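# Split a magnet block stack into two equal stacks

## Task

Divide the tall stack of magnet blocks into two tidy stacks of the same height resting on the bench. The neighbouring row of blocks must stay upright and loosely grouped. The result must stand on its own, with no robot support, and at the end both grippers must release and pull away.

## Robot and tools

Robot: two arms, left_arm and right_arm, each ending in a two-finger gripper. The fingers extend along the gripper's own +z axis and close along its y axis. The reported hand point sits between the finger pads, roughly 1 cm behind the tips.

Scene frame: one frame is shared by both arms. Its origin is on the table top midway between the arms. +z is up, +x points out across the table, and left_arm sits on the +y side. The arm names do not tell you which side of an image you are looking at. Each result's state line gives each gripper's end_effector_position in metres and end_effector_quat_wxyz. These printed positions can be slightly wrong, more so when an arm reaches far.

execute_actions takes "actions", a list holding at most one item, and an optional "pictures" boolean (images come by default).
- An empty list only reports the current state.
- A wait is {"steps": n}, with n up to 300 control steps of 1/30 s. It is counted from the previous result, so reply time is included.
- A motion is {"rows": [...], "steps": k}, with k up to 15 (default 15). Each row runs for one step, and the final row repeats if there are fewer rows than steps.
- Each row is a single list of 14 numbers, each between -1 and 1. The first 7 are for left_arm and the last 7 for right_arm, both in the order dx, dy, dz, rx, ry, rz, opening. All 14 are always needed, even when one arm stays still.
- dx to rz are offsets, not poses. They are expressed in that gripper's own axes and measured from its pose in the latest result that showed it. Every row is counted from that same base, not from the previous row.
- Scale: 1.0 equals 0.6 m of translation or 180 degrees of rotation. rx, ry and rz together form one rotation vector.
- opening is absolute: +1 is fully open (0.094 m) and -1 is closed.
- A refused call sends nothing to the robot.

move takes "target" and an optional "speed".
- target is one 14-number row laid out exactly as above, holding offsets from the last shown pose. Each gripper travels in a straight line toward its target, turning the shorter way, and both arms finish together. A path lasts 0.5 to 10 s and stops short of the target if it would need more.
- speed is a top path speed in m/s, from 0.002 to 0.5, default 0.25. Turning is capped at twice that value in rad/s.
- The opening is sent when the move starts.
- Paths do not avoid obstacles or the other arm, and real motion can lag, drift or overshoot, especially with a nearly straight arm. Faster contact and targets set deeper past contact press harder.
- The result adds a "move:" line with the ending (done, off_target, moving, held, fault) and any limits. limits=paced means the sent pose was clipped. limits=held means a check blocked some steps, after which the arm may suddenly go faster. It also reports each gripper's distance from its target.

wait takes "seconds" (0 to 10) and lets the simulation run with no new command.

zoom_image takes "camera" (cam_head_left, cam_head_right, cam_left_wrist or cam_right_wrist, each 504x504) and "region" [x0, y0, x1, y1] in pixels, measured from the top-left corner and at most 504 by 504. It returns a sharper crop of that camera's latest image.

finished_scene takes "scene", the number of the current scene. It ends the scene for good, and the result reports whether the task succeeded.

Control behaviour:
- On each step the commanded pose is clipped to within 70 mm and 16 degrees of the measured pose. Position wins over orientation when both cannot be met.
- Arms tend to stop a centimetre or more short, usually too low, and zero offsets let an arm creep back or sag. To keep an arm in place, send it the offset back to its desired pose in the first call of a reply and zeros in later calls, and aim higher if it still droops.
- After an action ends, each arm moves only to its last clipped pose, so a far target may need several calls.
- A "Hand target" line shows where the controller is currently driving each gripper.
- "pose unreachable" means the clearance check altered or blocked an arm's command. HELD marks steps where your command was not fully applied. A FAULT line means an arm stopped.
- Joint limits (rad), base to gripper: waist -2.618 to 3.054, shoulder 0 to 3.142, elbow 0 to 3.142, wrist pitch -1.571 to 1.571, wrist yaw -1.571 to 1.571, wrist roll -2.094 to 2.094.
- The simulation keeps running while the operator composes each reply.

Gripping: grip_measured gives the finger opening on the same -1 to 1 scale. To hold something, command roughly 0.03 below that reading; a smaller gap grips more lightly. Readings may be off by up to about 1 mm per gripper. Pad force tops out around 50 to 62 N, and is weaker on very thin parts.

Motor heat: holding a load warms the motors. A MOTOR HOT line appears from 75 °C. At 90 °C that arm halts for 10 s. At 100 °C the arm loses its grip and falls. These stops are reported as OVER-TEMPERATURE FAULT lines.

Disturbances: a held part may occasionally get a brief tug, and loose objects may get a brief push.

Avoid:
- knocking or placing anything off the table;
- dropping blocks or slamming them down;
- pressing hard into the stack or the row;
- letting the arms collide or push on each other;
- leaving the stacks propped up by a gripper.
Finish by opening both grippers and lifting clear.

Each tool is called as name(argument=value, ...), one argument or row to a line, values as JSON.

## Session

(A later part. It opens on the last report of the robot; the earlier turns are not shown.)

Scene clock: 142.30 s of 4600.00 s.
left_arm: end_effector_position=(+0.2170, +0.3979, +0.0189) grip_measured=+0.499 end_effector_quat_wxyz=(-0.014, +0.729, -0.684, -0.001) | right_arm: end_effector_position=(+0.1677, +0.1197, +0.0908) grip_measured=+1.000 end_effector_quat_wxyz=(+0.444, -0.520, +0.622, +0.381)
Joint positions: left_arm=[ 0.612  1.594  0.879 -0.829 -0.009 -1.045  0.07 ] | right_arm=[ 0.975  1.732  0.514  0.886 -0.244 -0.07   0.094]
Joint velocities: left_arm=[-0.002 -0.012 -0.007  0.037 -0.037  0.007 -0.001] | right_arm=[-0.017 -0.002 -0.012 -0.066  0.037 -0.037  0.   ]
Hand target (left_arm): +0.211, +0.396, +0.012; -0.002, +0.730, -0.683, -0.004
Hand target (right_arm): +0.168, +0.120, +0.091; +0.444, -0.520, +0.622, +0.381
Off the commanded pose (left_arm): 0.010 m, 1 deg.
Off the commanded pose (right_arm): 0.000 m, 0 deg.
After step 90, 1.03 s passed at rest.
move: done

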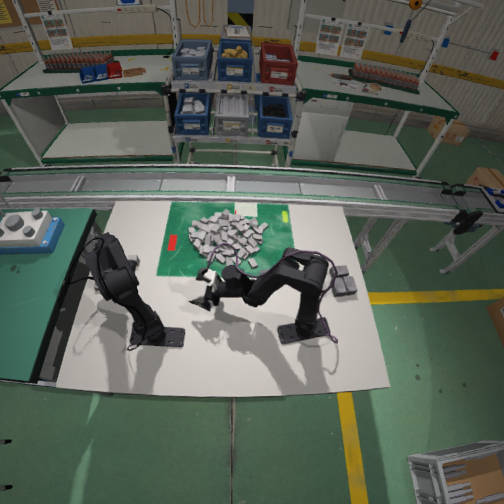

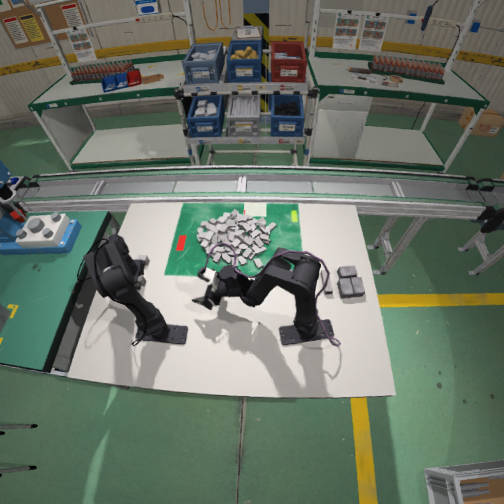

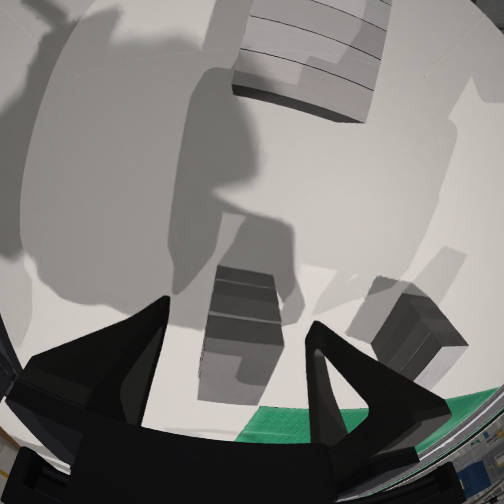

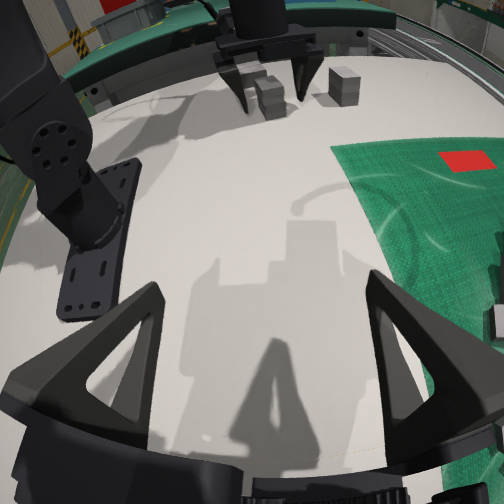

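execute_actions(
  actions=[
    {"rows":[[0,0,0,0,0,0,0.2,0,0,0,0,0,0,1],[0,0,0,0,0,0,0.0,0,0,0,0,0,0,1],[0,0,0,0,0,0,-0.2,0,0,0,0,0,0,1],[0,0,0,0,0,0,-0.2,0,0,0,0,0,0,1],[0,0,0,0,0,0,-0.24,0,0,0,0,0,0,1],[0,0,0,0,0,0,-0.27,0,0,0,0,0,0,1],[0,0,0,0,0,0,-0.3,0,0,0,0,0,0,1],[0,0,0,0,0,0,-0.33,0,0,0,0,0,0,1],[0,0,0,0,0,0,-0.36,0,0,0,0,0,0,1],[0,0,0,0,0,0,-0.39,0,0,0,0,0,0,1],[0,0,0,0,0,0,-0.42,0,0,0,0,0,0,1],[0,0,0,0,0,0,-0.45,0,0,0,0,0,0,1],[0,0,0,0,0,0,-0.47,0,0,0,0,0,0,1]]},
  ],
  pictures=false,
)

execute_actions(
  actions=[
    {"rows":[[0,0,0,0,0,0,-0.43,0,0,0,0,0,0,1],[0,0,0,0,0,0,-0.38,0,0,0,0,0,0,1],[0,0,0,0,0,0,0.4,0,0,0,0,0,0,1]],"steps":12},
  ],
  pictures=false,
)

move(
  target=[0,0,0,0,0,0.503,0.4,0,0,0,0,0,0,1],
  speed=0.5,
)

execute_actions(
  actions=[
    {"rows":[[0,0,0,0,0,0,0.2,0,0,0,0,0,0,1],[0,0,0,0,0,0,0.1,0,0,0,0,0,0,1],[0,0,0,0,0,0,0.07,0,0,0,0,0,0,1],[0,0,0,0,0,0,0.04,0,0,0,0,0,0,1],[0,0,0,0,0,0,0.01,0,0,0,0,0,0,1],[0,0,0,0,0,0,-0.02,0,0,0,0,0,0,1],[0,0,0,0,0,0,-0.05,0,0,0,0,0,0,1],[0,0,0,0,0,0,-0.08,0,0,0,0,0,0,1],[0,0,0,0,0,0,-0.11,0,0,0,0,0,0,1],[0,0,0,0,0,0,-0.13,0,0,0,0,0,0,1],[0,0,0,0,0,0,-0.15,0,0,0,0,0,0,1]]},
  ],
  pictures=false,
)

execute_actions(
  actions=[
    {"rows":[[0,0,0,0,0,0,-0.11,0,0,0,0,0,0,1],[0,0,0,0,0,0,-0.06,0,0,0,0,0,0,1],[0,0,0,0,0,0,0.5,0,0,0,0,0,0,1]],"steps":10},
  ],
  pictures=false,
)

move(
  target=[0,0,-0.28,0,0,0,0.5,0,0,0,0,0,0,1],
  speed=0.15,
)

zoom_image(
  camera="cam_right_wrist",
  region=[220,40,380,130],
)

Scene clock: 155.10 s of 4600.00 s.
left_arm: end_effector_position=(+0.2169, +0.3978, +0.0189) grip_measured=-0.446 end_effector_quat_wxyz=(-0.014, +0.729, -0.684, -0.002) | right_arm: end_effector_position=(+0.1677, +0.1197, +0.0908) grip_measured=+1.000 end_effector_quat_wxyz=(+0.444, -0.520, +0.622, +0.381)
Joint positions: left_arm=[ 0.612  1.594  0.879 -0.83  -0.009 -1.045  0.026] | right_arm=[ 0.975  1.732  0.514  0.886 -0.244 -0.07   0.094]
Joint velocities: left_arm=[ 0.007 -0.017 -0.012  0.037 -0.066  0.051  0.001] | right_arm=[ 0.002  0.007 -0.012  0.051  0.051  0.022  0.   ]
Hand target (left_arm): +0.217, +0.398, +0.019; -0.014, +0.729, -0.684, -0.001
Hand target (right_arm): +0.168, +0.120, +0.091; +0.444, -0.520, +0.622, +0.381
Off the commanded pose (left_arm): 0.000 m, 0 deg.
Off the commanded pose (right_arm): 0.000 m, 0 deg.
Steps of this call (steps 1 to 90: nothing new was sent; then 9.30 s passed at rest; steps 91 to 105: all 15 steps of this action). Readings (end_effector_position):
91: left_arm (+0.2172, +0.3981, +0.0189) | right_arm (+0.1677, +0.1197, +0.0908)
92: left_arm (+0.2172, +0.3981, +0.0189) | right_arm (+0.1677, +0.1197, +0.0908)
94: left_arm (+0.2172, +0.3981, +0.0189) | right_arm (+0.1677, +0.1197, +0.0908)
98: left_arm (+0.2170, +0.3980, +0.0189) | right_arm (+0.1677, +0.1197, +0.0908)
105: the state above

Scene clock: 155.50 s of 4600.00 s.
left_arm: end_effector_position=(+0.2169, +0.3978, +0.0189) grip_measured=+0.399 end_effector_quat_wxyz=(-0.014, +0.729, -0.684, -0.002) | right_arm: end_effector_position=(+0.1677, +0.1197, +0.0908) grip_measured=+1.000 end_effector_quat_wxyz=(+0.444, -0.520, +0.622, +0.381)
Joint positions: left_arm=[ 0.612  1.594  0.879 -0.83  -0.009 -1.045  0.066] | right_arm=[ 0.975  1.732  0.514  0.886 -0.244 -0.07   0.094]
Joint velocities: left_arm=[-0.007  0.007  0.002  0.022 -0.022 -0.037 -0.   ] | right_arm=[ 0.012  0.002 -0.022  0.022 -0.037 -0.007  0.   ]
Hand target (left_arm): +0.217, +0.398, +0.019; -0.014, +0.729, -0.684, -0.002
Hand target (right_arm): +0.168, +0.120, +0.091; +0.444, -0.520, +0.622, +0.381
Off the commanded pose (left_arm): 0.000 m, 0 deg.
Off the commanded pose (right_arm): 0.000 m, 0 deg.
Steps of this call (steps 1 to 12: all 12 steps of this action). Readings (end_effector_position):
1: left_arm (+0.2169, +0.3978, +0.0189) | right_arm (+0.1677, +0.1197, +0.0908)
2: left_arm (+0.2169, +0.3978, +0.0189) | right_arm (+0.1677, +0.1197, +0.0908)
4: left_arm (+0.2169, +0.3978, +0.0189) | right_arm (+0.1677, +0.1197, +0.0908)
8: left_arm (+0.2169, +0.3978, +0.0189) | right_arm (+0.1677, +0.1197, +0.0908)
12: the state above

Scene clock: 158.07 s of 4600.00 s.
left_arm: end_effector_position=(+0.2169, +0.3978, +0.0189) grip_measured=+0.399 end_effector_quat_wxyz=(+0.009, -0.033, +0.999, +0.011) | right_arm: end_effector_position=(+0.1677, +0.1197, +0.0908) grip_measured=+1.000 end_effector_quat_wxyz=(+0.444, -0.520, +0.622, +0.381)
Joint positions: left_arm=[ 0.612  1.594  0.879 -0.83  -0.009  0.523  0.066] | right_arm=[ 0.975  1.732  0.514  0.886 -0.244 -0.07   0.094]
Joint velocities: left_arm=[-0.002  0.022 -0.002 -0.022  0.007  0.007  0.001] | right_arm=[-0.007 -0.002  0.007  0.022  0.037 -0.007  0.   ]
Hand target (left_arm): +0.217, +0.398, +0.019; +0.009, -0.027, +1.000, +0.011
Hand target (right_arm): +0.168, +0.120, +0.091; +0.444, -0.520, +0.622, +0.381
Off the commanded pose (left_arm): 0.000 m, 1 deg.
Off the commanded pose (right_arm): 0.000 m, 0 deg.
move: done

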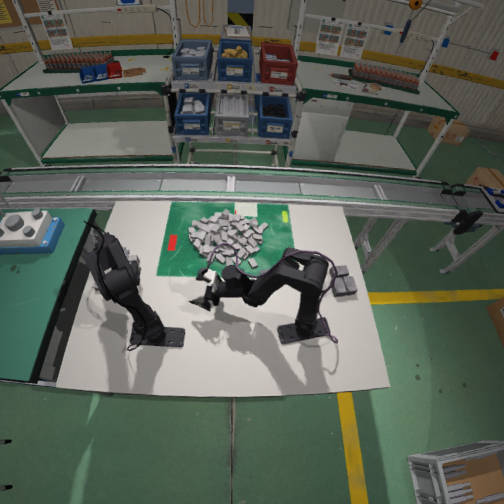

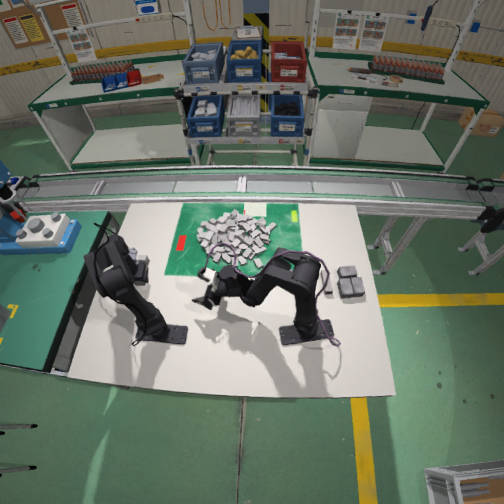

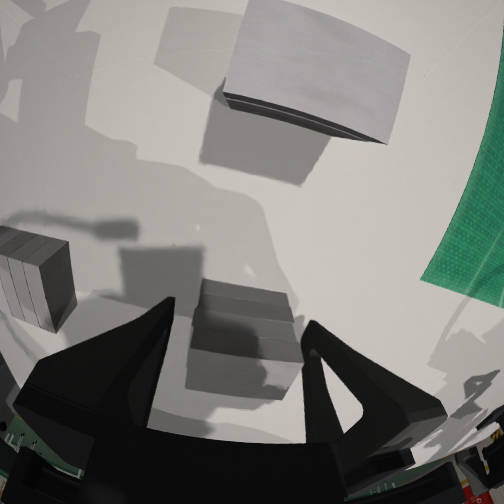

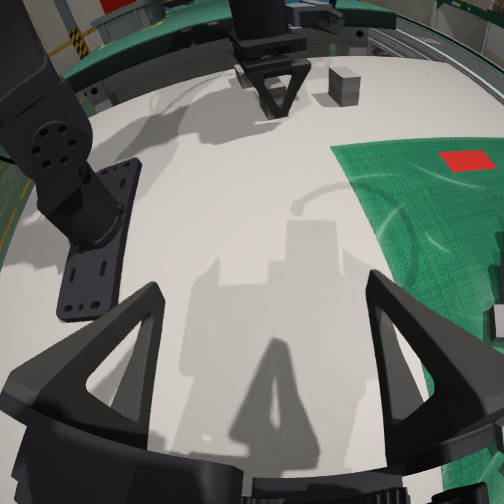

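Scene clock: 158.57 s of 4600.00 s.
left_arm: end_effector_position=(+0.2168, +0.3980, +0.0189) grip_measured=-0.125 end_effector_quat_wxyz=(+0.009, -0.033, +0.999, +0.011) | right_arm: end_effector_position=(+0.1677, +0.1197, +0.0908) grip_measured=+1.000 end_effector_quat_wxyz=(+0.444, -0.520, +0.622, +0.381)
Joint positions: left_arm=[ 0.612  1.594  0.879 -0.83  -0.01   0.524  0.041] | right_arm=[ 0.975  1.732  0.514  0.886 -0.244 -0.07   0.094]
Joint velocities: left_arm=[ 0.002  0.012 -0.017 -0.066  0.051 -0.037  0.   ] | right_arm=[-0.007 -0.002  0.017  0.007  0.007 -0.007  0.   ]
Hand target (left_arm): +0.217, +0.398, +0.019; +0.009, -0.033, +0.999, +0.011
Hand target (right_arm): +0.168, +0.120, +0.091; +0.444, -0.520, +0.622, +0.381
Off the commanded pose (left_arm): 0.000 m, 0 deg.
Off the commanded pose (right_arm): 0.000 m, 0 deg.
Steps of this call (steps 1 to 15: all 15 steps of this action). Readings (end_effector_position):
1: left_arm (+0.2169, +0.3978, +0.0189) | right_arm (+0.1677, +0.1197, +0.0908)
2: left_arm (+0.2169, +0.3978, +0.0189) | right_arm (+0.1677, +0.1197, +0.0908)
4: left_arm (+0.2169, +0.3978, +0.0189) | right_arm (+0.1677, +0.1197, +0.0908)
8: left_arm (+0.2169, +0.3978, +0.0189) | right_arm (+0.1677, +0.1197, +0.0908)
15: the state above

Scene clock: 158.90 s of 4600.00 s.
left_arm: end_effector_position=(+0.2168, +0.3980, +0.0189) grip_measured=+0.499 end_effector_quat_wxyz=(+0.009, -0.033, +0.999, +0.011) | right_arm: end_effector_position=(+0.1677, +0.1197, +0.0908) grip_measured=+1.000 end_effector_quat_wxyz=(+0.444, -0.520, +0.622, +0.381)
Joint positions: left_arm=[ 0.612  1.594  0.879 -0.83  -0.01   0.524  0.07 ] | right_arm=[ 0.975  1.732  0.514  0.886 -0.244 -0.07   0.094]
Joint velocities: left_arm=[-0.022 -0.012  0.002 -0.051 -0.037 -0.007 -0.   ] | right_arm=[-0.017 -0.012 -0.007  0.007  0.022 -0.022  0.   ]
Hand target (left_arm): +0.217, +0.398, +0.019; +0.009, -0.033, +0.999, +0.011
Hand target (right_arm): +0.168, +0.120, +0.091; +0.444, -0.520, +0.622, +0.381
Off the commanded pose (left_arm): 0.000 m, 0 deg.
Off the commanded pose (right_arm): 0.000 m, 0 deg.
Steps of this call (steps 1 to 10: all 10 steps of this action). Readings (end_effector_position):
1: left_arm (+0.2168, +0.3980, +0.0189) | right_arm (+0.1677, +0.1197, +0.0908)
2: left_arm (+0.2168, +0.3980, +0.0189) | right_arm (+0.1677, +0.1197, +0.0908)
4: left_arm (+0.2168, +0.3980, +0.0189) | right_arm (+0.1677, +0.1197, +0.0908)
8: left_arm (+0.2168, +0.3980, +0.0189) | right_arm (+0.1677, +0.1197, +0.0908)
10: the state above

Scene clock: 160.90 s of 4600.00 s.
left_arm: end_effector_position=(+0.2131, +0.3955, +0.1796) grip_measured=+0.499 end_effector_quat_wxyz=(+0.001, -0.033, +0.999, +0.006) | right_arm: end_effector_position=(+0.1677, +0.1197, +0.0908) grip_measured=+1.000 end_effector_quat_wxyz=(+0.444, -0.520, +0.622, +0.381)
Joint positions: left_arm=[ 0.612  1.505  1.448 -1.506 -0.01   0.524  0.07 ] | right_arm=[ 0.975  1.732  0.514  0.886 -0.244 -0.07   0.094]
Joint velocities: left_arm=[-0.017 -0.027 -0.017 -0.051 -0.051 -0.022 -0.001] | right_arm=[ 0.002  0.017  0.017 -0.022 -0.066  0.022  0.   ]
Hand target (left_arm): +0.214, +0.397, +0.186; +0.008, -0.033, +0.999, +0.011
Hand target (right_arm): +0.168, +0.120, +0.091; +0.444, -0.520, +0.622, +0.381
Off the commanded pose (left_arm): 0.007 m, 1 deg.
Off the commanded pose (right_arm): 0.000 m, 0 deg.
move: done

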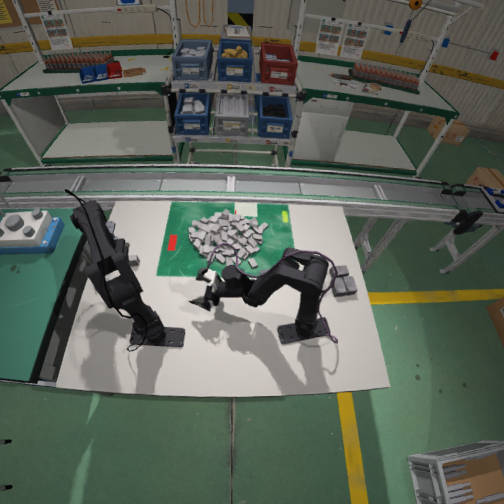

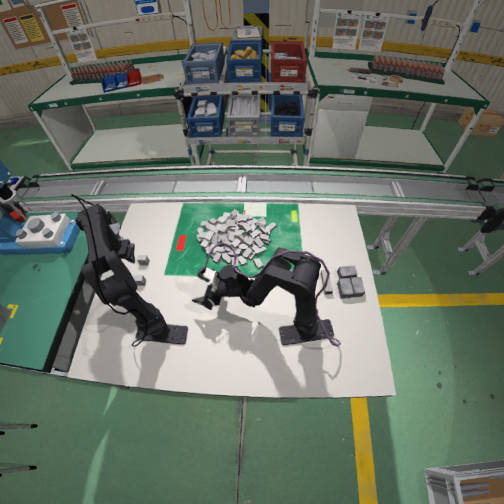

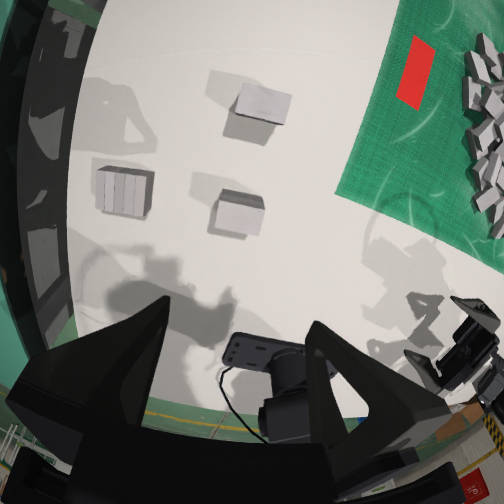

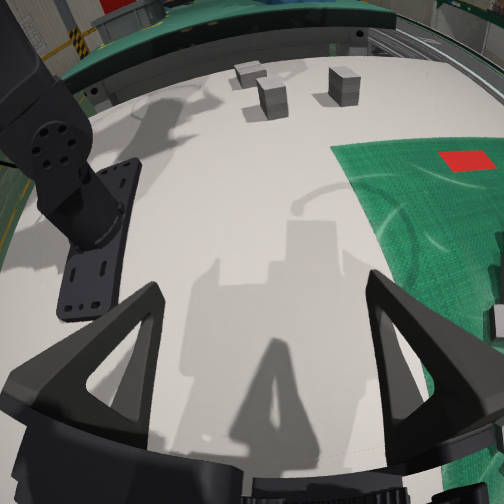

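Region (220, 40, 380, 130) of cam_right_wrist's 504x504 image, scaled by 3.150, with more detail than that image has; it fills the top 284 rows of this view, and the rest is white.

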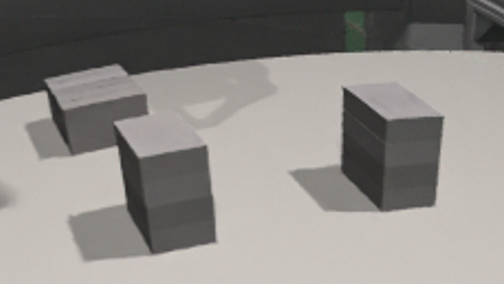

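move(
  target=[0,-0.2,-0.07,0,-0.06,0,0.5,0,0,0,0,0,0,1],
)

Scene clock: 164.30 s of 4600.00 s.
left_arm: end_effector_position=(+0.2277, +0.2764, +0.2203) grip_measured=+0.499 end_effector_quat_wxyz=(+0.096, -0.032, +0.995, +0.003) | right_arm: end_effector_position=(+0.1677, +0.1197, +0.0908) grip_measured=+1.000 end_effector_quat_wxyz=(+0.444, -0.520, +0.622, +0.381)
Joint positions: left_arm=[ 0.129  1.273  1.411 -1.517  0.007  0.041  0.07 ] | right_arm=[ 0.975  1.732  0.514  0.886 -0.244 -0.07   0.094]
Joint velocities: left_arm=[-0.012  0.002 -0.002 -0.081 -0.022 -0.066 -0.   ] | right_arm=[ 0.002 -0.007 -0.027 -0.007  0.051 -0.022  0.   ]
Hand target (left_arm): +0.223, +0.276, +0.222; +0.098, -0.033, +0.995, +0.009
Hand target (right_arm): +0.168, +0.120, +0.091; +0.444, -0.520, +0.622, +0.381
Off the commanded pose (left_arm): 0.007 m, 1 deg.
Off the commanded pose (right_arm): 0.000 m, 0 deg.
move: done

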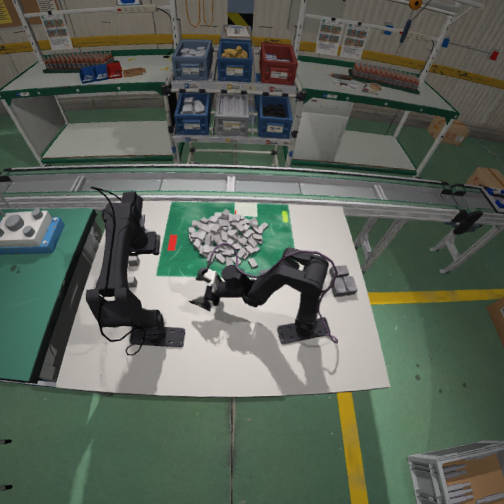

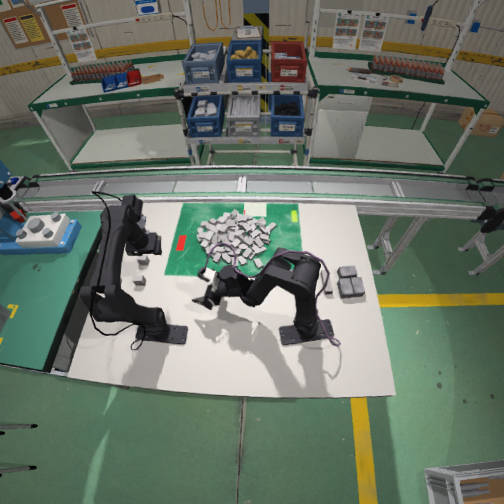

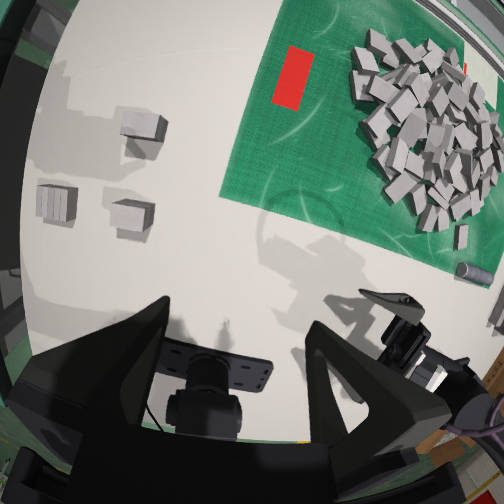

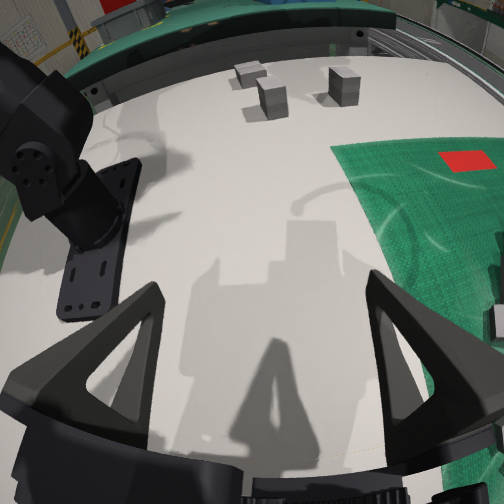

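finished_scene(
  scene=1,
)

The scene is finished: the task was done.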